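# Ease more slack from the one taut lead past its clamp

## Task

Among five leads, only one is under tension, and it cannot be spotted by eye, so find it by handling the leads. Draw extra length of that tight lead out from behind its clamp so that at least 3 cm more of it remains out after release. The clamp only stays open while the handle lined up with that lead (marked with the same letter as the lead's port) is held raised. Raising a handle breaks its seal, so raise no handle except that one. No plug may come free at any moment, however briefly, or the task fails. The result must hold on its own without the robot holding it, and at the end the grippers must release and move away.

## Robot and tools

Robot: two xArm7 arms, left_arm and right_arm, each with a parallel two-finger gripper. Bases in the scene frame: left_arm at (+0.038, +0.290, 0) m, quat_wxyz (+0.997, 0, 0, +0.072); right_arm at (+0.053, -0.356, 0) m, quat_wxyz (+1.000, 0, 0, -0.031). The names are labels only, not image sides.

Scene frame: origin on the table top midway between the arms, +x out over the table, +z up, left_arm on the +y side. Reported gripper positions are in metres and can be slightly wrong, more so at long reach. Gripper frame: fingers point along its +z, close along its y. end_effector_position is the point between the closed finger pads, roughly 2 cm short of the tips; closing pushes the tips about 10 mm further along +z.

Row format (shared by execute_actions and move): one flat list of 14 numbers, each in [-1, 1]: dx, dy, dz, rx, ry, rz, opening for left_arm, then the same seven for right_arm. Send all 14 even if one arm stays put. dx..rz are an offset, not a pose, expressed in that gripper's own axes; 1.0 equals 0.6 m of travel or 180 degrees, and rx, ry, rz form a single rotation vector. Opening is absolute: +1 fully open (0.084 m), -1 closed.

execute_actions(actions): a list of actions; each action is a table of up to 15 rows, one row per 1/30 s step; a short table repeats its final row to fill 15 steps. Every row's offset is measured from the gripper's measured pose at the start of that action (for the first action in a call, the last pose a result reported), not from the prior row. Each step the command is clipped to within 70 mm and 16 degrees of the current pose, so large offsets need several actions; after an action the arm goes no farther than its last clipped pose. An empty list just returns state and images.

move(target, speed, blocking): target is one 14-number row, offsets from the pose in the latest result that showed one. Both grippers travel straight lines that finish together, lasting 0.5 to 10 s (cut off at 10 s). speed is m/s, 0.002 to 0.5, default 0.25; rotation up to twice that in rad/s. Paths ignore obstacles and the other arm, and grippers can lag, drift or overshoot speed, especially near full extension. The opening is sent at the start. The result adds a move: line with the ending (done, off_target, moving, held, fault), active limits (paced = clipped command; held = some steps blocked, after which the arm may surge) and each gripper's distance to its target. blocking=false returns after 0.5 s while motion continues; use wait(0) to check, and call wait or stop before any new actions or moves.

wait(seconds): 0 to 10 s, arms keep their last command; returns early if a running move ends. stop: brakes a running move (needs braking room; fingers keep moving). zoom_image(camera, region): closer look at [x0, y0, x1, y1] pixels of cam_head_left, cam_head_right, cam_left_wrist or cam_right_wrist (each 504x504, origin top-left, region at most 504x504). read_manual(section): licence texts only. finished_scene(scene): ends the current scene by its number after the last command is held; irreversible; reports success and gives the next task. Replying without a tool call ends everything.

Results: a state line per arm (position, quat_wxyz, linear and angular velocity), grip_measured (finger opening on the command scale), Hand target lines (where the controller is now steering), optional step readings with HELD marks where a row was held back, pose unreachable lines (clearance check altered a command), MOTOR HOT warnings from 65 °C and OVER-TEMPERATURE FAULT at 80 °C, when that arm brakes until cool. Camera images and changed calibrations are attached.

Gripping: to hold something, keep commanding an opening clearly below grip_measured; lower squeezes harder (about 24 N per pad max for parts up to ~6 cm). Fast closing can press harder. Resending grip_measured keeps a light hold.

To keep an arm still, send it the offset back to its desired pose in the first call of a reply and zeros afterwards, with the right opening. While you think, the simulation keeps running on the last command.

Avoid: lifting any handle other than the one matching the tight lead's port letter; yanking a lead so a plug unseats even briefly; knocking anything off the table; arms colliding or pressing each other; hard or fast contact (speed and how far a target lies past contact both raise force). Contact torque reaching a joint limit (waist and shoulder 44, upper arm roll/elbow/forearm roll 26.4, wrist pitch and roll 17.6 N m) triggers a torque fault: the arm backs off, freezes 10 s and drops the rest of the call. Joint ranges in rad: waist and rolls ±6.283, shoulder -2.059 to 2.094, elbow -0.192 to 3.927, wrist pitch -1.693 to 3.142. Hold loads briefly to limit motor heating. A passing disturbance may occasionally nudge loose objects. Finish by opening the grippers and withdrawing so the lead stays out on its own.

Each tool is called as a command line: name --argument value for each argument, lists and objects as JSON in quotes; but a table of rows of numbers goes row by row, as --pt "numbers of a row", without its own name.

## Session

execute_actions --actions '[]'

Scene clock: 0.00 s.
left_arm: end_effector_position=(+0.6212, +0.3279, +0.3434) grip_measured=+1.00 end_effector_quat_wxyz=(+0.229, +0.222, +0.721, +0.614) end_effector_velocity=(-0.000, +0.000, +0.000) end_effector_angular_velocity=(-0.001, -0.001, +0.001) | right_arm: end_effector_position=(+0.4516, -0.3808, +0.2483) grip_measured=+1.00 end_effector_quat_wxyz=(+0.002, +1.000, -0.029, -0.001) end_effector_velocity=(+0.000, -0.000, +0.000) end_effector_angular_velocity=(+0.001, -0.001, -0.002)
Joint positions: left_arm=[ 1.504 -1.574 -1.423  0.973 -0.763  0.352 -2.358  0.084] | right_arm=[-0.001 -0.249  0.003  0.916 -0.003  1.167 -0.001  0.084]
Joint velocities: left_arm=[ 0.001 -0.     0.     0.    -0.001  0.    -0.     0.   ] | right_arm=[-0.001 -0.001 -0.    -0.     0.001 -0.     0.    -0.   ]
Motor temperatures (°C, as the motors report them): left_arm=[32 32 34 36 32 34 39] | right_arm=[31 30 37 33 33 36 34]
Hand target (left_arm): +0.621, +0.328, +0.343; +0.229, +0.222, +0.721, +0.614
Hand target (right_arm): +0.452, -0.381, +0.248; +0.002, +1.000, -0.029, -0.001
camera_calibration (this result's frames):
cam_left_wrist: T_world_to_cam=[[0.0279462, 0.126273, 0.991602, -0.374125], [0.791517, -0.608649, 0.0551997, -0.241295], [0.610507, 0.783327, -0.116957, -0.461953], [0, 0, 0, 1]] pos_world=[0.48347, 0.262239, 0.330274]

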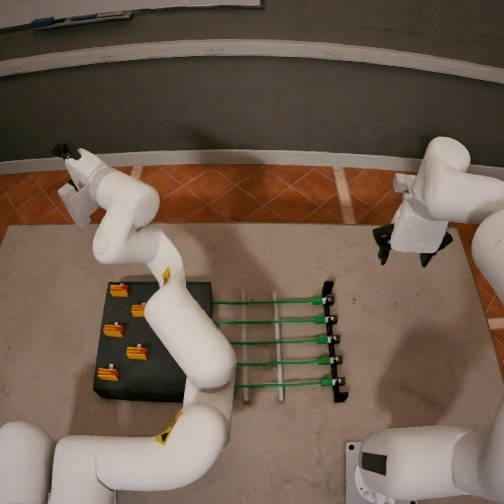

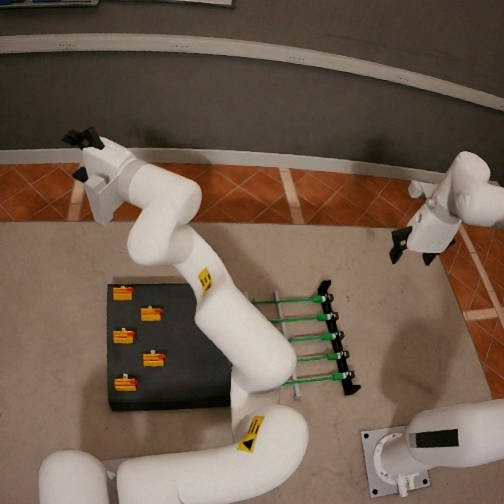

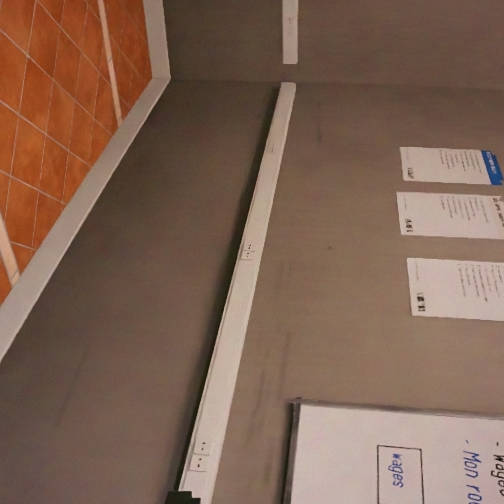

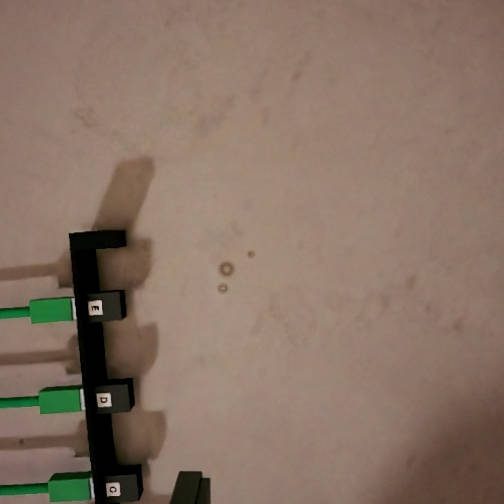

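move --target '[0.245,-0.092,-0.277,0.429,-0.196,0.254,0.1,-0.1,-0.295,0,0,0,0.48,-0.45]' --speed 0.35

Scene clock: 3.70 s.
left_arm: end_effector_position=(+0.4021, +0.2790, +0.3014) grip_measured=+0.09 end_effector_quat_wxyz=(-0.001, +0.707, +0.707, -0.002) end_effector_velocity=(-0.002, -0.000, -0.000) end_effector_angular_velocity=(-0.005, +0.014, -0.005) | right_arm: end_effector_position=(+0.4026, -0.2006, +0.2484) grip_measured=-0.47 end_effector_quat_wxyz=(+0.001, +0.709, -0.705, +0.000) end_effector_velocity=(-0.000, +0.002, -0.000) end_effector_angular_velocity=(-0.005, +0.001, -0.013)
Joint positions: left_arm=[ 0.869 -0.612 -0.795  0.97  -0.426  1.444 -1.193  0.048] | right_arm=[-0.019 -0.343  0.446  0.867  0.156  1.184  1.847  0.024]
Joint velocities: left_arm=[ 0.002  0.009 -0.002  0.007  0.006  0.012  0.002 -0.   ] | right_arm=[-0.002  0.004  0.007  0.004 -0.004  0.002  0.021 -0.   ]
Motor temperatures (°C, as the motors report them): left_arm=[32 32 34 36 32 34 39] | right_arm=[31 30 37 34 33 36 34]
Hand target (left_arm): +0.402, +0.279, +0.301; -0.001, +0.707, +0.707, -0.002
Hand target (right_arm): +0.403, -0.200, +0.248; +0.001, +0.709, -0.706, +0.000
Off the commanded pose (left_arm): 0.002 m, 0 deg.
Off the commanded pose (right_arm): 0.001 m, 0 deg.
move: done
camera_calibration (this result's frames):
cam_left_wrist: T_world_to_cam=[[0.999816, -0.00340839, 0.0189013, -0.381641], [-0.00356765, -0.999958, 0.00839851, 0.347676], [0.0188719, -0.0084644, -0.999786, 0.430053], [0, 0, 0, 1]] pos_world=[0.374695, 0.350001, 0.434255]
cam_right_wrist: T_world_to_cam=[[-0.999874, -0.0157624, -0.00199317, 0.435301], [-0.0157958, 0.999714, 0.0179756, 0.272935], [0.00170926, 0.0180048, -0.999836, 0.382473], [0, 0, 0, 1]] pos_world=[0.438904, -0.272882, 0.378371]

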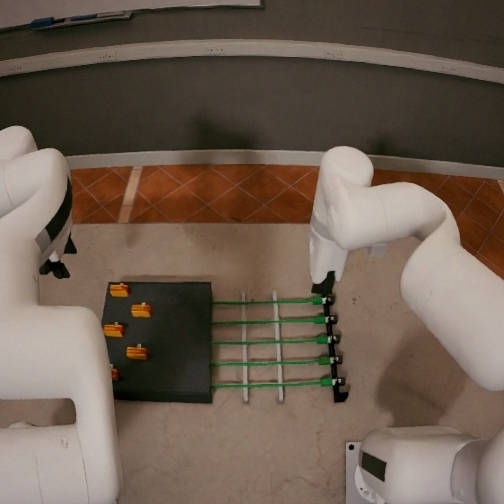

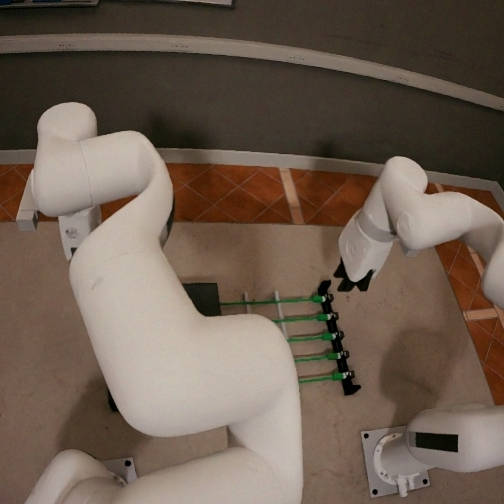

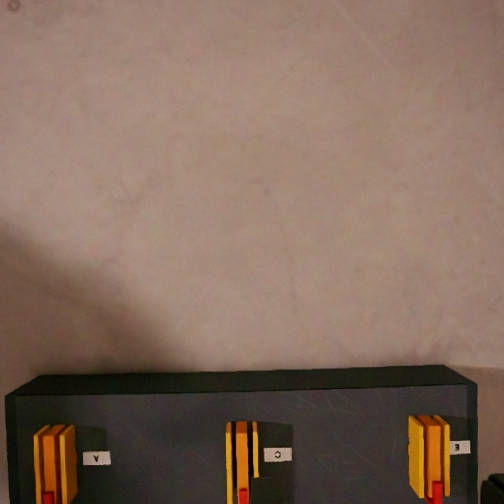

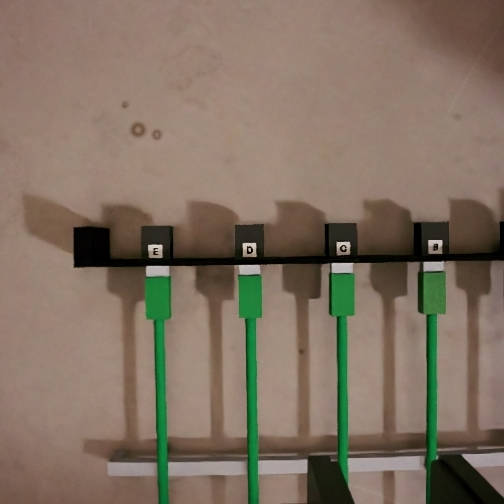

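move --target '[0,0,0,0,0,0,0.1,-0.16,-0.144,0.263,0,0,0,-0.45]' --speed 0.35

Scene clock: 5.83 s.
left_arm: end_effector_position=(+0.4021, +0.2790, +0.3014) grip_measured=+0.09 end_effector_quat_wxyz=(-0.001, +0.707, +0.707, -0.002) end_effector_velocity=(+0.000, -0.000, +0.000) end_effector_angular_velocity=(+0.001, -0.000, -0.001) | right_arm: end_effector_position=(+0.4877, -0.1035, +0.0911) grip_measured=-0.47 end_effector_quat_wxyz=(-0.001, +0.710, -0.705, -0.001) end_effector_velocity=(+0.002, +0.000, -0.002) end_effector_angular_velocity=(-0.006, +0.004, -0.003)
Joint positions: left_arm=[ 0.869 -0.612 -0.795  0.97  -0.426  1.444 -1.193  0.048] | right_arm=[ 0.066  0.329  0.546  1.06  -0.235  0.789  2.256  0.024]
Joint velocities: left_arm=[-0.    -0.    -0.    -0.     0.    -0.001 -0.     0.   ] | right_arm=[ 0.007  0.014 -0.006  0.013 -0.01   0.008  0.01   0.   ]
Motor temperatures (°C, as the motors report them): left_arm=[32 32 34 36 32 34 39] | right_arm=[31 30 37 34 33 36 34]
Hand target (left_arm): +0.402, +0.279, +0.301; -0.001, +0.707, +0.707, -0.002
Hand target (right_arm): +0.488, -0.103, +0.091; -0.000, +0.710, -0.705, -0.001
Off the commanded pose (left_arm): 0.000 m, 0 deg.
Off the commanded pose (right_arm): 0.001 m, 0 deg.
move: done; limits=paced
camera_calibration (this result's frames):
cam_left_wrist: T_world_to_cam=[[0.999816, -0.00340809, 0.018901, -0.381641], [-0.00356735, -0.999958, 0.00839877, 0.347676], [0.0188716, -0.00846465, -0.999786, 0.430054], [0, 0, 0, 1]] pos_world=[0.374695, 0.350001, 0.434255]
cam_right_wrist: T_world_to_cam=[[-0.999853, -0.0169116, -0.00286145, 0.521537], [-0.0169716, 0.999604, 0.0224496, 0.180224], [0.00248066, 0.0224948, -0.999744, 0.223365], [0, 0, 0, 1]] pos_world=[0.523965, -0.176357, 0.220754]

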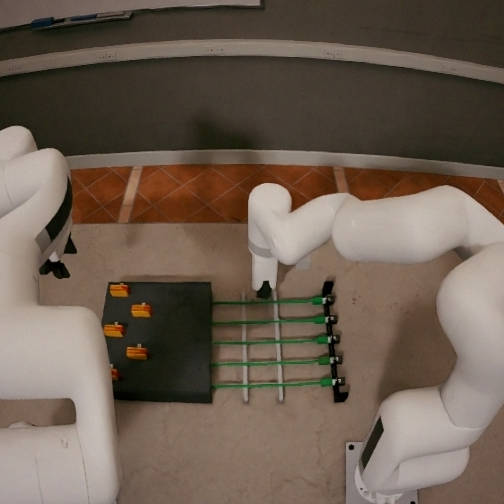

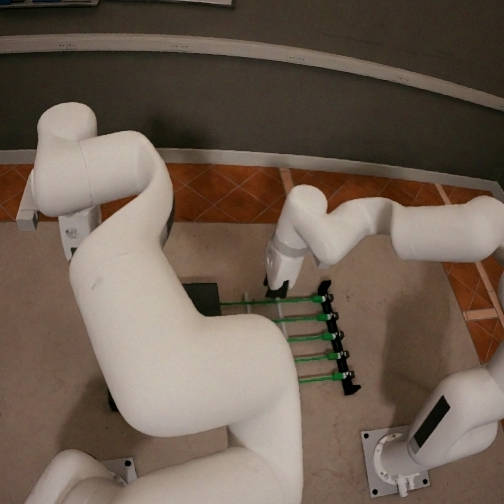

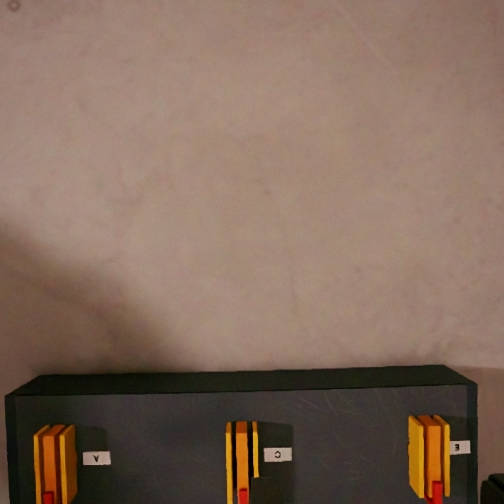

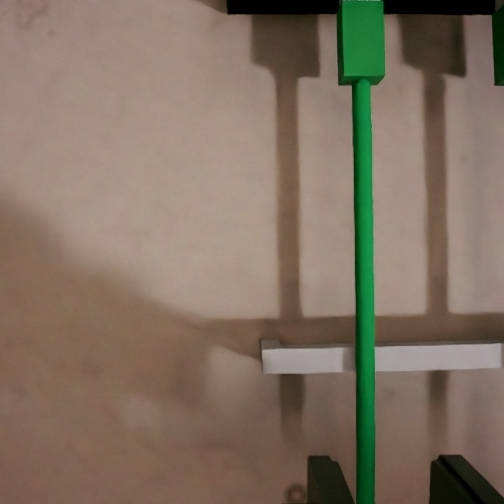

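execute_actions --actions '[[[0,0,0,0,0,0,0.1,0,0.005,0.05,0,0,0,-0.45]],[[0,0,0,0,0,0,0.1,0,0,0.045,0,0,0,-0.45]],[[0,0,0,0,0,0,0.1,0,0,0,0,0,0,-1]],[[0,0,0,0,0,0,0.1,0.016,0,0,0,0,0,-1]]]'

execute_actions --actions '[[[0,0,0,0,0,0,0.1,-0.014,0,0,0,0,0,-1]],[[0,0,0,0,0,0,0.1,0,0,0,0,0,0,-0.45],[0,0,0,0,0,0,0.1,0,0,0,0,0,0,-0.45],[0,0,0,0,0,0,0.1,0,0,0,0,0,0,-0.45],[0,0,0,0,0,0,0.1,0,0,0,0,0,0,-0.45],[0,0,0,0,0,0,0.1,0,0,0,0,0,0,-0.45],[0,0,0,0,0,0,0.1,0,0,-0.05,0,0,0,-0.45]],[[0,0,0,0,0,0,0.1,0,0,-0.045,0,0,0,-0.45]],[[0,0,0,0,0,0,0.1,0,0.09,0,0,0,0,-0.45]],[[0,0,0,0,0,0,0.1,0,0,0.045,0,0,0,-0.45]]]'

Scene clock: 8.73 s.
left_arm: end_effector_position=(+0.4021, +0.2790, +0.3014) grip_measured=+0.09 end_effector_quat_wxyz=(-0.001, +0.707, +0.707, -0.002) end_effector_velocity=(-0.000, +0.000, +0.000) end_effector_angular_velocity=(+0.001, -0.000, -0.001) | right_arm: end_effector_position=(+0.4843, -0.1123, +0.0366) grip_measured=-0.88 end_effector_quat_wxyz=(-0.001, +0.710, -0.704, -0.002) end_effector_velocity=(-0.001, -0.004, -0.001) end_effector_angular_velocity=(-0.002, +0.004, +0.000)
Joint positions: left_arm=[ 0.869 -0.612 -0.795  0.97  -0.426  1.444 -1.193  0.048] | right_arm=[ 0.083  0.427  0.499  1.009 -0.325  0.653  2.305  0.005]
Joint velocities: left_arm=[-0.001 -0.     0.     0.     0.001 -0.     0.    -0.   ] | right_arm=[-0.007 -0.002  0.001 -0.007  0.001 -0.001 -0.007 -0.   ]
Motor temperatures (°C, as the motors report them): left_arm=[32 32 34 37 32 34 39] | right_arm=[31 30 38 34 33 36 34]
Hand target (left_arm): +0.402, +0.279, +0.301; -0.001, +0.707, +0.707, -0.002
Hand target (right_arm): +0.484, -0.113, +0.037; -0.001, +0.710, -0.704, -0.002
Off the commanded pose (left_arm): 0.000 m, 0 deg.
Off the commanded pose (right_arm): 0.001 m, 0 deg.
Step readings (end_effector_position; steps 1 to 15: 1st action; 16 to 30: 2nd action; 31 to 45: 3rd action; 46 to 60: 4th action):
0: left_arm (+0.4021, +0.2790, +0.3014) | right_arm (+0.4878, -0.1034, +0.0908)
1: left_arm (+0.4021, +0.2790, +0.3014) | right_arm (+0.4878, -0.1034, +0.0907)
2: left_arm (+0.4021, +0.2790, +0.3014) | right_arm (+0.4881, -0.1032, +0.0899)
4: left_arm (+0.4021, +0.2790, +0.3014) | right_arm (+0.4875, -0.1030, +0.0834)
8: left_arm (+0.4021, +0.2790, +0.3014) | right_arm (+0.4832, -0.1043, +0.0676)
15: left_arm (+0.4021, +0.2790, +0.3014) | right_arm (+0.4845, -0.1034, +0.0624)
16: left_arm (+0.4021, +0.2790, +0.3014) | right_arm (+0.4846, -0.1034, +0.0621)
17: left_arm (+0.4021, +0.2790, +0.3014) | right_arm (+0.4850, -0.1032, +0.0611)
19: left_arm (+0.4021, +0.2790, +0.3014) | right_arm (+0.4851, -0.1029, +0.0549)
23: left_arm (+0.4021, +0.2790, +0.3014) | right_arm (+0.4826, -0.1042, +0.0412)
30: left_arm (+0.4021, +0.2790, +0.3014) | right_arm (+0.4842, -0.1032, +0.0366)
31: left_arm (+0.4021, +0.2790, +0.3014) | right_arm (+0.4843, -0.1032, +0.0364)
32: left_arm (+0.4021, +0.2790, +0.3014) | right_arm (+0.4843, -0.1032, +0.0362)
34: left_arm (+0.4021, +0.2790, +0.3014) | right_arm (+0.4843, -0.1032, +0.0363)
38: left_arm (+0.4021, +0.2790, +0.3014) | right_arm (+0.4843, -0.1032, +0.0365)
45: left_arm (+0.4021, +0.2790, +0.3014) | right_arm (+0.4842, -0.1032, +0.0366)
46: left_arm (+0.4021, +0.2790, +0.3014) | right_arm (+0.4842, -0.1032, +0.0366)
47: left_arm (+0.4021, +0.2790, +0.3014) | right_arm (+0.4841, -0.1035, +0.0366)
49: left_arm (+0.4021, +0.2790, +0.3014) | right_arm (+0.4838, -0.1042, +0.0372)
53: left_arm (+0.4021, +0.2790, +0.3014) | right_arm (+0.4843, -0.1088, +0.0373)
60: end_effector_position above
camera_calibration (this result's frames):
cam_left_wrist: T_world_to_cam=[[0.999816, -0.00340818, 0.0189011, -0.381641], [-0.00356744, -0.999958, 0.00839862, 0.347676], [0.0188717, -0.0084645, -0.999786, 0.430054], [0, 0, 0, 1]] pos_world=[0.374695, 0.350001, 0.434255]
cam_right_wrist: T_world_to_cam=[[-0.999837, -0.0178457, -0.00258968, 0.517655], [-0.0179029, 0.99955, 0.0240619, 0.190521], [0.00215912, 0.0241043, -0.999707, 0.169442], [0, 0, 0, 1]] pos_world=[0.520616, -0.185282, 0.166148]

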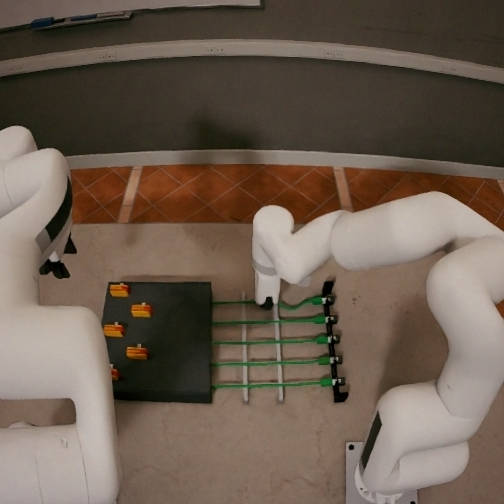

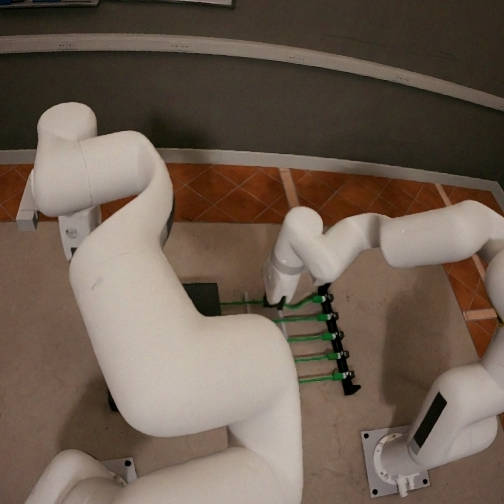

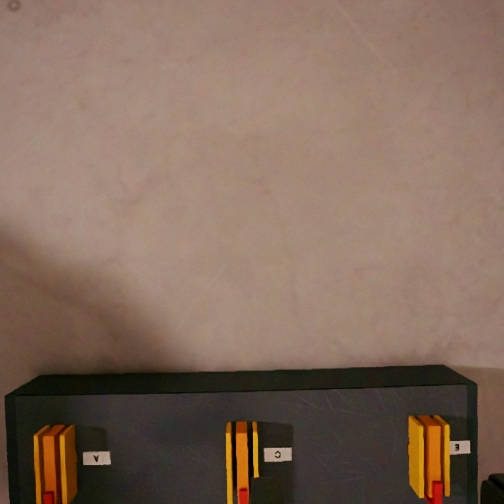

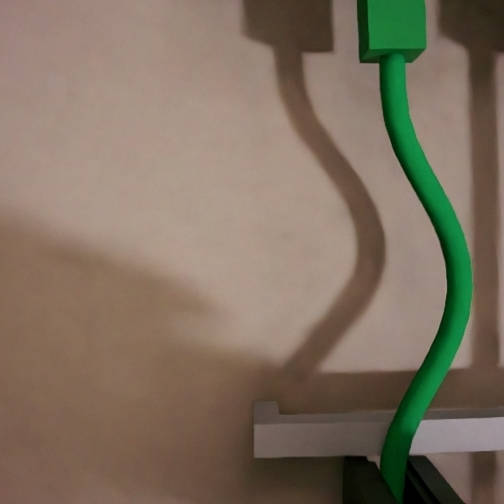

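Scene clock: 11.23 s.
left_arm: end_effector_position=(+0.4021, +0.2790, +0.3014) grip_measured=+0.09 end_effector_quat_wxyz=(-0.001, +0.707, +0.707, -0.002) end_effector_velocity=(+0.000, +0.000, -0.000) end_effector_angular_velocity=(+0.001, -0.000, +0.001) | right_arm: end_effector_position=(+0.4337, -0.1045, +0.0617) grip_measured=-0.47 end_effector_quat_wxyz=(-0.000, +0.710, -0.705, -0.000) end_effector_velocity=(+0.004, -0.000, -0.008) end_effector_angular_velocity=(-0.004, -0.008, -0.004)
Joint positions: left_arm=[ 0.869 -0.612 -0.795  0.97  -0.426  1.444 -1.193  0.048] | right_arm=[ 0.073  0.258  0.572  0.859 -0.227  0.654  2.313  0.024]
Joint velocities: left_arm=[ 0.     0.    -0.    -0.     0.001 -0.001 -0.001 -0.   ] | right_arm=[ 0.013  0.028 -0.018  0.007 -0.037 -0.02   0.028 -0.   ]
Motor temperatures (°C, as the motors report them): left_arm=[32 32 34 37 32 34 39] | right_arm=[31 31 38 35 33 36 34]
Hand target (left_arm): +0.402, +0.279, +0.301; -0.001, +0.707, +0.707, -0.002
Hand target (right_arm): +0.434, -0.105, +0.061; -0.000, +0.710, -0.705, +0.000
Off the commanded pose (left_arm): 0.000 m, 0 deg.
Off the commanded pose (right_arm): 0.001 m, 0 deg.
Step readings (end_effector_position; steps 1 to 15: 1st action; 16 to 30: 2nd action; 31 to 45: 3rd action; 46 to 60: 4th action; 61 to 75: 5th action):
0: left_arm (+0.4021, +0.2790, +0.3014) | right_arm (+0.4843, -0.1123, +0.0366)
1: left_arm (+0.4021, +0.2790, +0.3014) | right_arm (+0.4842, -0.1123, +0.0366)
2: left_arm (+0.4021, +0.2790, +0.3014) | right_arm (+0.4843, -0.1121, +0.0366)
4: left_arm (+0.4021, +0.2790, +0.3014) | right_arm (+0.4845, -0.1111, +0.0362)
8: left_arm (+0.4021, +0.2790, +0.3014) | right_arm (+0.4840, -0.1067, +0.0362)
15: left_arm (+0.4021, +0.2790, +0.3014) | right_arm (+0.4842, -0.1044, +0.0366)
16: left_arm (+0.4021, +0.2790, +0.3014) | right_arm (+0.4842, -0.1043, +0.0366)
17: left_arm (+0.4021, +0.2790, +0.3014) | right_arm (+0.4842, -0.1044, +0.0366)
19: left_arm (+0.4021, +0.2790, +0.3014) | right_arm (+0.4843, -0.1051, +0.0363)
23: left_arm (+0.4021, +0.2790, +0.3014) | right_arm (+0.4833, -0.1055, +0.0398)
30: left_arm (+0.4021, +0.2790, +0.3014) | right_arm (+0.4852, -0.1038, +0.0626)
31: left_arm (+0.4021, +0.2790, +0.3014) | right_arm (+0.4849, -0.1041, +0.0634)
32: left_arm (+0.4021, +0.2790, +0.3014) | right_arm (+0.4843, -0.1045, +0.0647)
34: left_arm (+0.4021, +0.2790, +0.3014) | right_arm (+0.4841, -0.1047, +0.0710)
38: left_arm (+0.4021, +0.2790, +0.3014) | right_arm (+0.4858, -0.1031, +0.0840)
45: left_arm (+0.4021, +0.2790, +0.3014) | right_arm (+0.4851, -0.1040, +0.0884)
46: left_arm (+0.4021, +0.2790, +0.3014) | right_arm (+0.4851, -0.1040, +0.0887)
47: left_arm (+0.4021, +0.2790, +0.3014) | right_arm (+0.4843, -0.1040, +0.0887)
49: left_arm (+0.4021, +0.2790, +0.3014) | right_arm (+0.4751, -0.1048, +0.0879)
53: left_arm (+0.4021, +0.2790, +0.3014) | right_arm (+0.4472, -0.1035, +0.0854)
60: left_arm (+0.4021, +0.2790, +0.3014) | right_arm (+0.4341, -0.1046, +0.0875)
61: left_arm (+0.4021, +0.2790, +0.3014) | right_arm (+0.4335, -0.1046, +0.0876)
62: left_arm (+0.4021, +0.2790, +0.3014) | right_arm (+0.4334, -0.1043, +0.0870)
64: left_arm (+0.4021, +0.2790, +0.3014) | right_arm (+0.4335, -0.1040, +0.0810)
68: left_arm (+0.4021, +0.2790, +0.3014) | right_arm (+0.4317, -0.1056, +0.0669)
75: end_effector_position above
camera_calibration (this result's frames):
cam_left_wrist: T_world_to_cam=[[0.999816, -0.00340818, 0.0189011, -0.381641], [-0.00356744, -0.999958, 0.00839836, 0.347676], [0.0188717, -0.00846424, -0.999786, 0.430053], [0, 0, 0, 1]] pos_world=[0.374695, 0.350001, 0.434255]
cam_right_wrist: T_world_to_cam=[[-0.999849, -0.0171415, -0.00299543, 0.467371], [-0.0171993, 0.999642, 0.0204859, 0.181169], [0.0026432, 0.0205343, -0.999786, 0.193837], [0, 0, 0, 1]] pos_world=[0.469904, -0.177073, 0.191485]

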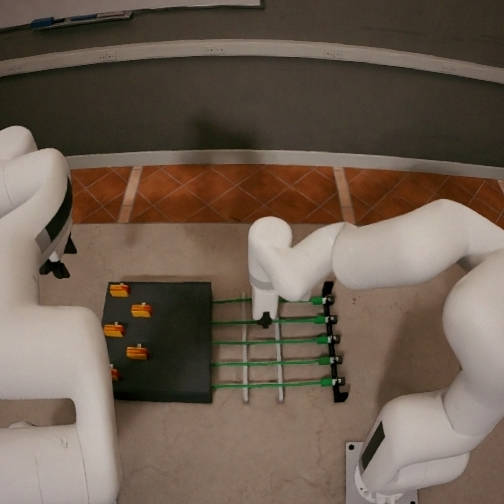

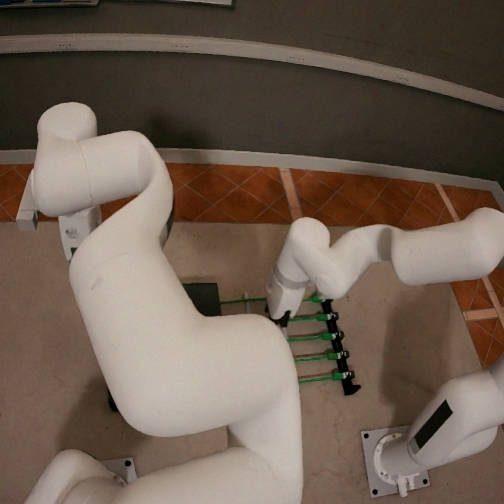

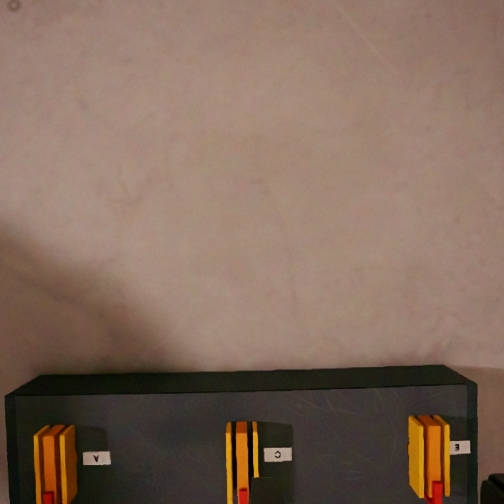

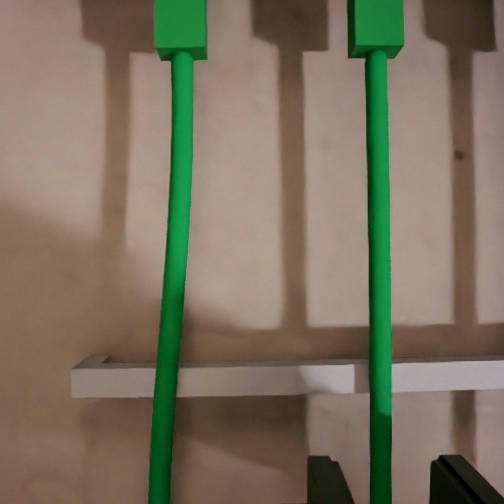

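Full cycle in one call; readings suffice.

execute_actions --actions '[[[0,0,0,0,0,0,0.1,0,0.002,0.044,0,0,0,-0.45]],[[0,0,0,0,0,0,0.1,0,0,0,0,0,0,-1]],[[0,0,0,0,0,0,0.1,0.016,0,0,0,0,0,-1]],[[0,0,0,0,0,0,0.1,-0.012,0,0,0,0,0,-1]],[[0,0,0,0,0,0,0.1,0,0,0,0,0,0,-0.45],[0,0,0,0,0,0,0.1,0,0,0,0,0,0,-0.45],[0,0,0,0,0,0,0.1,0,0,0,0,0,0,-0.45],[0,0,0,0,0,0,0.1,0,0,0,0,0,0,-0.45],[0,0,0,0,0,0,0.1,0,0,0,0,0,0,-0.45],[0,0,0,0,0,0,0.1,0,0,-0.05,0,0,0,-0.45]],[[0,0,0,0,0,0,0.1,0,0,-0.045,0,0,0,-0.45]],[[0,0,0,0,0,0,0.1,0,0.092,0,0,0,0,-0.45]],[[0,0,0,0,0,0,0.1,0,0,0.045,0,0,0,-0.45]]]'

Scene clock: 15.90 s.
left_arm: end_effector_position=(+0.4021, +0.2790, +0.3014) grip_measured=+0.09 end_effector_quat_wxyz=(-0.001, +0.707, +0.707, -0.002) end_effector_velocity=(-0.000, +0.000, +0.000) end_effector_angular_velocity=(+0.000, -0.000, +0.000) | right_arm: end_effector_position=(+0.3805, -0.1067, +0.0608) grip_measured=-0.47 end_effector_quat_wxyz=(+0.001, +0.710, -0.705, +0.001) end_effector_velocity=(+0.005, +0.001, -0.009) end_effector_angular_velocity=(-0.008, -0.011, -0.004)
Joint positions: left_arm=[ 0.869 -0.612 -0.795  0.97  -0.426  1.444 -1.193  0.048] | right_arm=[ 0.073  0.122  0.633  0.691 -0.133  0.597  2.314  0.024]
Joint velocities: left_arm=[-0.    -0.     0.001  0.     0.    -0.     0.     0.   ] | right_arm=[ 0.01   0.04  -0.016  0.01  -0.067 -0.024  0.053 -0.   ]
Motor temperatures (°C, as the motors report them): left_arm=[32 32 34 37 32 34 39] | right_arm=[31 31 38 35 33 36 34]
Hand target (left_arm): +0.402, +0.279, +0.301; -0.001, +0.707, +0.707, -0.002
Hand target (right_arm): +0.381, -0.107, +0.059; +0.001, +0.709, -0.705, +0.002
Off the commanded pose (left_arm): 0.000 m, 0 deg.
Off the commanded pose (right_arm): 0.001 m, 0 deg.
Step readings (end_effector_position; steps 1 to 15: 1st action; 16 to 30: 2nd action; 31 to 45: 3rd action; 46 to 60: 4th action; 61 to 75: 5th action; 76 to 90: 6th action; 91 to 105: 7th action; 106 to 120: 8th action):
0: left_arm (+0.4021, +0.2790, +0.3014) | right_arm (+0.4340, -0.1045, +0.0605)
1: left_arm (+0.4021, +0.2790, +0.3014) | right_arm (+0.4340, -0.1045, +0.0605)
2: left_arm (+0.4021, +0.2790, +0.3014) | right_arm (+0.4343, -0.1043, +0.0597)
4: left_arm (+0.4021, +0.2790, +0.3014) | right_arm (+0.4339, -0.1041, +0.0539)
8: left_arm (+0.4021, +0.2790, +0.3014) | right_arm (+0.4309, -0.1053, +0.0411)
15: left_arm (+0.4021, +0.2790, +0.3014) | right_arm (+0.4322, -0.1044, +0.0364)
16: left_arm (+0.4021, +0.2790, +0.3014) | right_arm (+0.4322, -0.1044, +0.0362)
17: left_arm (+0.4021, +0.2790, +0.3014) | right_arm (+0.4322, -0.1044, +0.0361)
19: left_arm (+0.4021, +0.2790, +0.3014) | right_arm (+0.4322, -0.1044, +0.0361)
23: left_arm (+0.4021, +0.2790, +0.3014) | right_arm (+0.4322, -0.1044, +0.0363)
30: left_arm (+0.4021, +0.2790, +0.3014) | right_arm (+0.4322, -0.1044, +0.0364)
31: left_arm (+0.4021, +0.2790, +0.3014) | right_arm (+0.4322, -0.1045, +0.0364)
32: left_arm (+0.4021, +0.2790, +0.3014) | right_arm (+0.4321, -0.1047, +0.0364)
34: left_arm (+0.4021, +0.2790, +0.3014) | right_arm (+0.4320, -0.1055, +0.0370)
38: left_arm (+0.4021, +0.2790, +0.3014) | right_arm (+0.4325, -0.1105, +0.0370)
45: left_arm (+0.4021, +0.2790, +0.3014) | right_arm (+0.4322, -0.1135, +0.0364)
46: left_arm (+0.4021, +0.2790, +0.3014) | right_arm (+0.4322, -0.1136, +0.0364)
47: left_arm (+0.4021, +0.2790, +0.3014) | right_arm (+0.4322, -0.1134, +0.0364)
49: left_arm (+0.4021, +0.2790, +0.3014) | right_arm (+0.4323, -0.1125, +0.0360)
53: left_arm (+0.4021, +0.2790, +0.3014) | right_arm (+0.4320, -0.1087, +0.0361)
60: left_arm (+0.4021, +0.2790, +0.3014) | right_arm (+0.4322, -0.1067, +0.0364)
61: left_arm (+0.4021, +0.2790, +0.3014) | right_arm (+0.4322, -0.1067, +0.0364)
62: left_arm (+0.4021, +0.2790, +0.3014) | right_arm (+0.4322, -0.1067, +0.0364)
64: left_arm (+0.4021, +0.2790, +0.3014) | right_arm (+0.4322, -0.1074, +0.0361)
68: left_arm (+0.4021, +0.2790, +0.3014) | right_arm (+0.4313, -0.1077, +0.0395)
75: left_arm (+0.4021, +0.2790, +0.3014) | right_arm (+0.4330, -0.1060, +0.0619)
76: left_arm (+0.4021, +0.2790, +0.3014) | right_arm (+0.4328, -0.1062, +0.0628)
77: left_arm (+0.4021, +0.2790, +0.3014) | right_arm (+0.4323, -0.1067, +0.0642)
79: left_arm (+0.4021, +0.2790, +0.3014) | right_arm (+0.4322, -0.1068, +0.0705)
83: left_arm (+0.4021, +0.2790, +0.3014) | right_arm (+0.4337, -0.1052, +0.0828)
90: left_arm (+0.4021, +0.2790, +0.3014) | right_arm (+0.4330, -0.1061, +0.0877)
91: left_arm (+0.4021, +0.2790, +0.3014) | right_arm (+0.4330, -0.1061, +0.0879)
92: left_arm (+0.4021, +0.2790, +0.3014) | right_arm (+0.4321, -0.1060, +0.0880)
94: left_arm (+0.4021, +0.2790, +0.3014) | right_arm (+0.4223, -0.1067, +0.0870)
98: left_arm (+0.4021, +0.2790, +0.3014) | right_arm (+0.3944, -0.1060, +0.0839)
105: left_arm (+0.4021, +0.2790, +0.3014) | right_arm (+0.3811, -0.1066, +0.0864)
106: left_arm (+0.4021, +0.2790, +0.3014) | right_arm (+0.3804, -0.1066, +0.0866)
107: left_arm (+0.4021, +0.2790, +0.3014) | right_arm (+0.3803, -0.1064, +0.0862)
109: left_arm (+0.4021, +0.2790, +0.3014) | right_arm (+0.3803, -0.1061, +0.0804)
113: left_arm (+0.4021, +0.2790, +0.3014) | right_arm (+0.3784, -0.1077, +0.0666)
120: end_effector_position above
camera_calibration (this result's frames):
cam_left_wrist: T_world_to_cam=[[0.999816, -0.00340803, 0.0189014, -0.381641], [-0.00356729, -0.999958, 0.00839832, 0.347676], [0.018872, -0.0084642, -0.999786, 0.430053], [0, 0, 0, 1]] pos_world=[0.374695, 0.350001, 0.434255]
cam_right_wrist: T_world_to_cam=[[-0.999849, -0.0169521, -0.00386802, 0.414261], [-0.0170156, 0.99971, 0.0170166, 0.182581], [0.00357843, 0.0170799, -0.999848, 0.192389], [0, 0, 0, 1]] pos_world=[0.416617, -0.178792, 0.190855]

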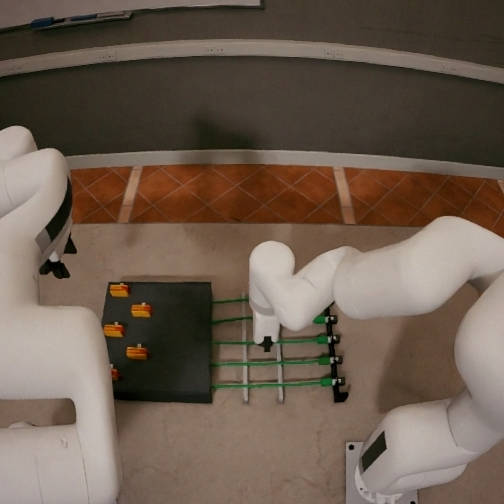

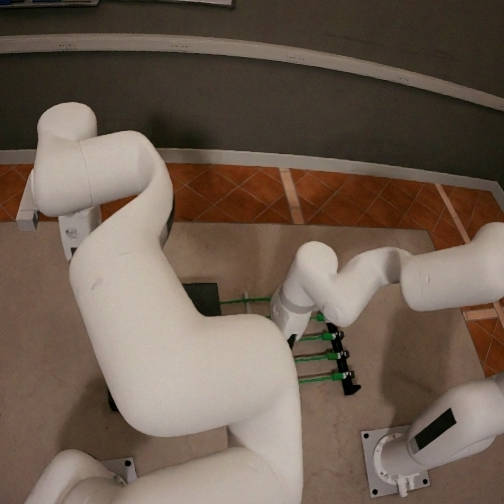

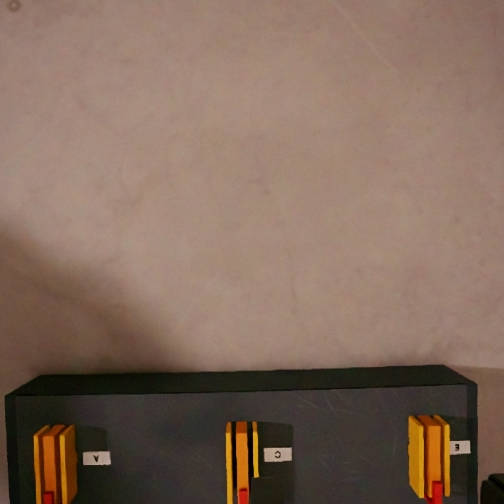

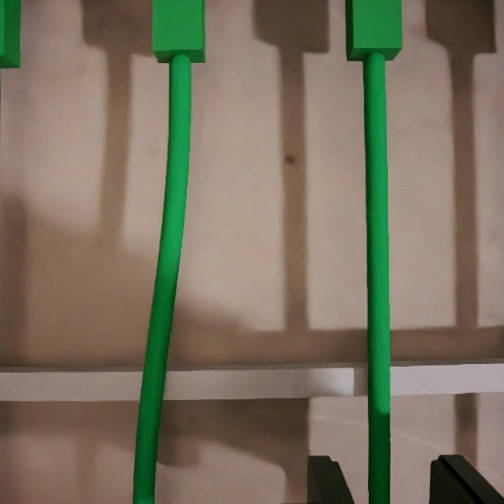

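execute_actions --actions '[[[0,0,0,0,0,0,0.1,-0.005,0,0.043,0,0,0,-0.45]],[[0,0,0,0,0,0,0.1,0,0,0,0,0,0,-1]],[[0,0,0,0,0,0,0.1,0.016,0,0,0,0,0,-1]]]'

Scene clock: 17.70 s.
left_arm: end_effector_position=(+0.4021, +0.2790, +0.3014) grip_measured=+0.09 end_effector_quat_wxyz=(-0.001, +0.707, +0.707, -0.002) end_effector_velocity=(+0.000, -0.000, +0.000) end_effector_angular_velocity=(+0.000, -0.000, -0.000) | right_arm: end_effector_position=(+0.3802, -0.1090, +0.0375) grip_measured=-0.88 end_effector_quat_wxyz=(-0.003, +0.712, -0.702, +0.000) end_effector_velocity=(-0.000, -0.007, -0.002) end_effector_angular_velocity=(-0.005, +0.006, -0.005)
Joint positions: left_arm=[ 0.869 -0.612 -0.795  0.97  -0.426  1.444 -1.193  0.048] | right_arm=[ 0.076  0.19   0.611  0.672 -0.217  0.52   2.362  0.005]
Joint velocities: left_arm=[-0. -0. -0. -0. -0. -0. -0.  0.] | right_arm=[-0.011 -0.005 -0.001 -0.01   0.005  0.001 -0.011  0.   ]
Motor temperatures (°C, as the motors report them): left_arm=[32 32 34 37 32 34 39] | right_arm=[31 31 38 35 33 36 34]
Hand target (left_arm): +0.402, +0.279, +0.301; -0.001, +0.707, +0.707, -0.002
Hand target (right_arm): +0.380, -0.113, +0.036; +0.000, +0.710, -0.704, +0.000
Off the commanded pose (left_arm): 0.000 m, 0 deg.
Off the commanded pose (right_arm): 0.005 m, 1 deg.
Step readings (end_effector_position; steps 1 to 15: 1st action; 16 to 30: 2nd action; 31 to 45: 3rd action):
0: left_arm (+0.4021, +0.2790, +0.3014) | right_arm (+0.3810, -0.1066, +0.0596)
1: left_arm (+0.4021, +0.2790, +0.3014) | right_arm (+0.3810, -0.1066, +0.0596)
2: left_arm (+0.4021, +0.2790, +0.3014) | right_arm (+0.3812, -0.1063, +0.0589)
4: left_arm (+0.4021, +0.2790, +0.3014) | right_arm (+0.3811, -0.1054, +0.0535)
8: left_arm (+0.4021, +0.2790, +0.3014) | right_arm (+0.3785, -0.1052, +0.0414)
15: left_arm (+0.4021, +0.2790, +0.3014) | right_arm (+0.3801, -0.1038, +0.0362)
16: left_arm (+0.4021, +0.2790, +0.3014) | right_arm (+0.3802, -0.1037, +0.0359)
17: left_arm (+0.4021, +0.2790, +0.3014) | right_arm (+0.3802, -0.1037, +0.0358)
19: left_arm (+0.4021, +0.2790, +0.3014) | right_arm (+0.3801, -0.1037, +0.0358)
23: left_arm (+0.4021, +0.2790, +0.3014) | right_arm (+0.3801, -0.1037, +0.0361)
30: left_arm (+0.4021, +0.2790, +0.3014) | right_arm (+0.3801, -0.1037, +0.0362)
31: left_arm (+0.4021, +0.2790, +0.3014) | right_arm (+0.3801, -0.1038, +0.0362)
32: left_arm (+0.4021, +0.2790, +0.3014) | right_arm (+0.3800, -0.1040, +0.0362)
34: left_arm (+0.4021, +0.2790, +0.3014) | right_arm (+0.3802, -0.1049, +0.0369)
38: left_arm (+0.4021, +0.2790, +0.3014) | right_arm (+0.3804, -0.1069, +0.0377)
45: end_effector_position above
camera_calibration (this result's frames):
cam_left_wrist: T_world_to_cam=[[0.999816, -0.00340742, 0.0189015, -0.381641], [-0.00356668, -0.999958, 0.00839848, 0.347676], [0.0188721, -0.00846435, -0.999786, 0.430053], [0, 0, 0, 1]] pos_world=[0.374695, 0.350001, 0.434255]
cam_right_wrist: T_world_to_cam=[[-0.999685, -0.0239103, -0.00760449, 0.41312], [-0.0240859, 0.999424, 0.0239077, 0.187672], [0.00702847, 0.0240833, -0.999685, 0.168642], [0, 0, 0, 1]] pos_world=[0.416325, -0.181748, 0.167243]

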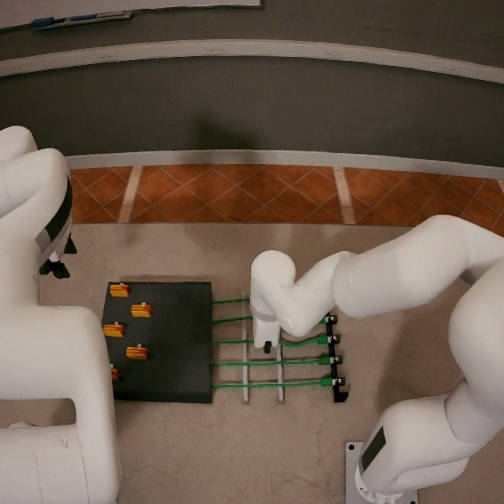

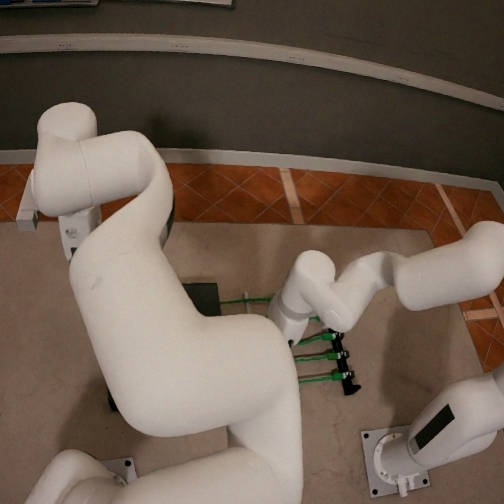

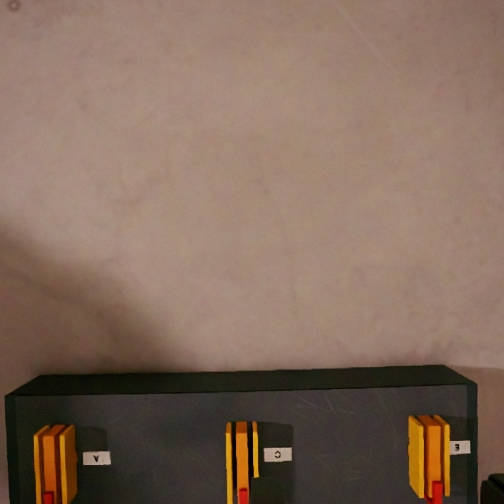

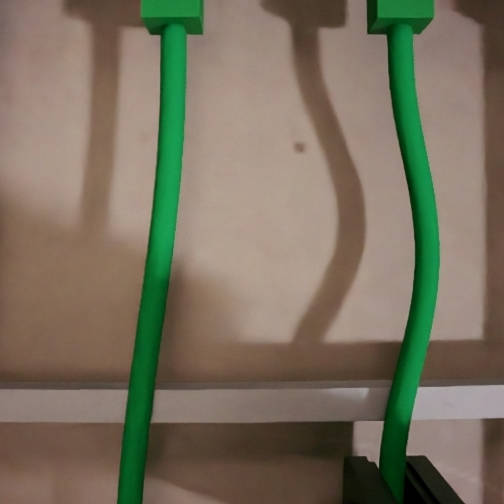

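move --target '[-0.082,-0.052,0.285,0,0,0,0.1,-0.006,0,0.002,0,0,0,-1]' --speed 0.3

Scene clock: 19.50 s.
left_arm: end_effector_position=(+0.3702, +0.2294, +0.1310) grip_measured=+0.09 end_effector_quat_wxyz=(-0.001, +0.707, +0.707, -0.001) end_effector_velocity=(+0.001, -0.000, -0.002) end_effector_angular_velocity=(+0.000, +0.000, -0.001) | right_arm: end_effector_position=(+0.3801, -0.1061, +0.0361) grip_measured=-0.88 end_effector_quat_wxyz=(-0.002, +0.712, -0.703, +0.000) end_effector_velocity=(+0.000, +0.001, +0.001) end_effector_angular_velocity=(+0.002, -0.002, +0.003)
Joint positions: left_arm=[ 0.786 -0.641 -1.082  0.546 -0.677  1.005 -1.216  0.048] | right_arm=[ 0.085  0.2    0.608  0.68  -0.229  0.521  2.378  0.005]
Joint velocities: left_arm=[ 0.007  0.009 -0.012  0.001 -0.    -0.011 -0.001 -0.   ] | right_arm=[ 0.001 -0.001  0.001  0.001 -0.    -0.001 -0.001  0.   ]
Motor temperatures (°C, as the motors report them): left_arm=[32 32 35 37 32 34 39] | right_arm=[31 31 38 35 33 36 34]
Hand target (left_arm): +0.370, +0.229, +0.131; -0.001, +0.707, +0.707, -0.002
Hand target (right_arm): +0.380, -0.105, +0.036; -0.003, +0.712, -0.702, +0.000
Off the commanded pose (left_arm): 0.001 m, 0 deg.
Off the commanded pose (right_arm): 0.001 m, 0 deg.
move: done; limits=paced
camera_calibration (this result's frames):
cam_left_wrist: T_world_to_cam=[[0.99981, -0.00405262, 0.0190833, -0.346548], [-0.00420775, -0.999958, 0.00809591, 0.29967], [0.0190497, -0.00817467, -0.999785, 0.259741], [0, 0, 0, 1]] pos_world=[0.342795, 0.300376, 0.263872]
cam_right_wrist: T_world_to_cam=[[-0.999717, -0.0227998, -0.00680502, 0.41324], [-0.0229513, 0.99947, 0.0230872, 0.184386], [0.00627503, 0.0232369, -0.99971, 0.167353], [0, 0, 0, 1]] pos_world=[0.416305, -0.178756, 0.16586]

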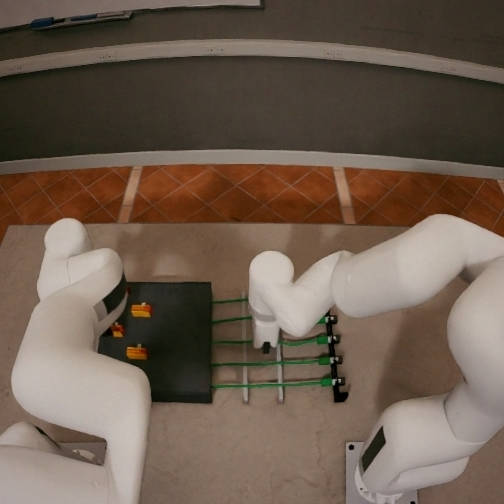

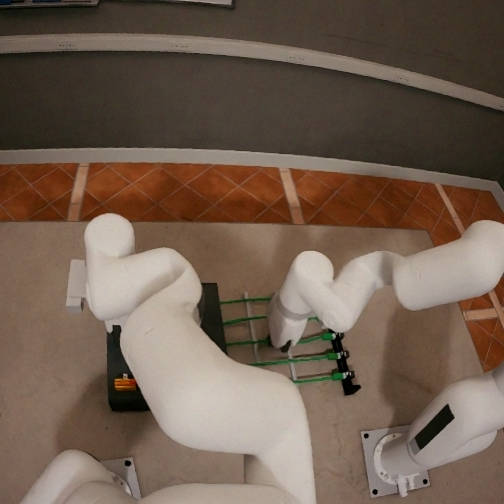

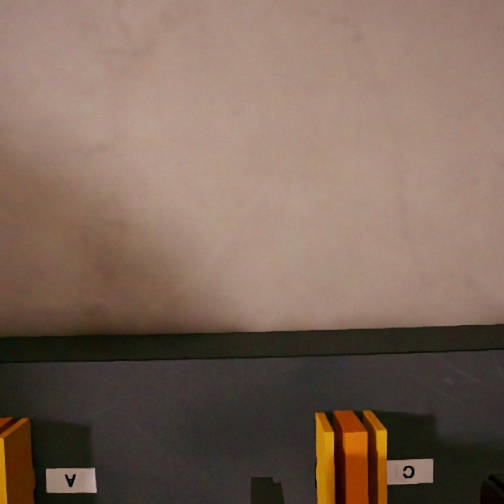

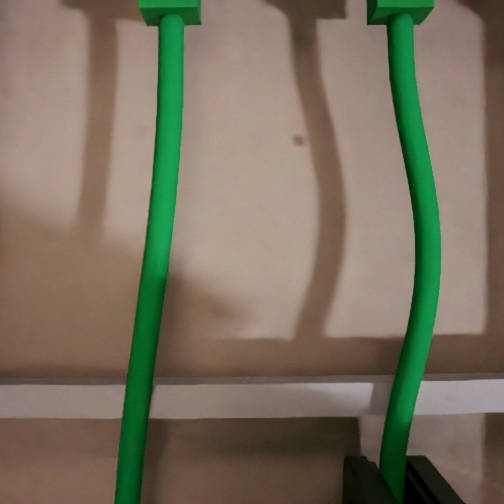

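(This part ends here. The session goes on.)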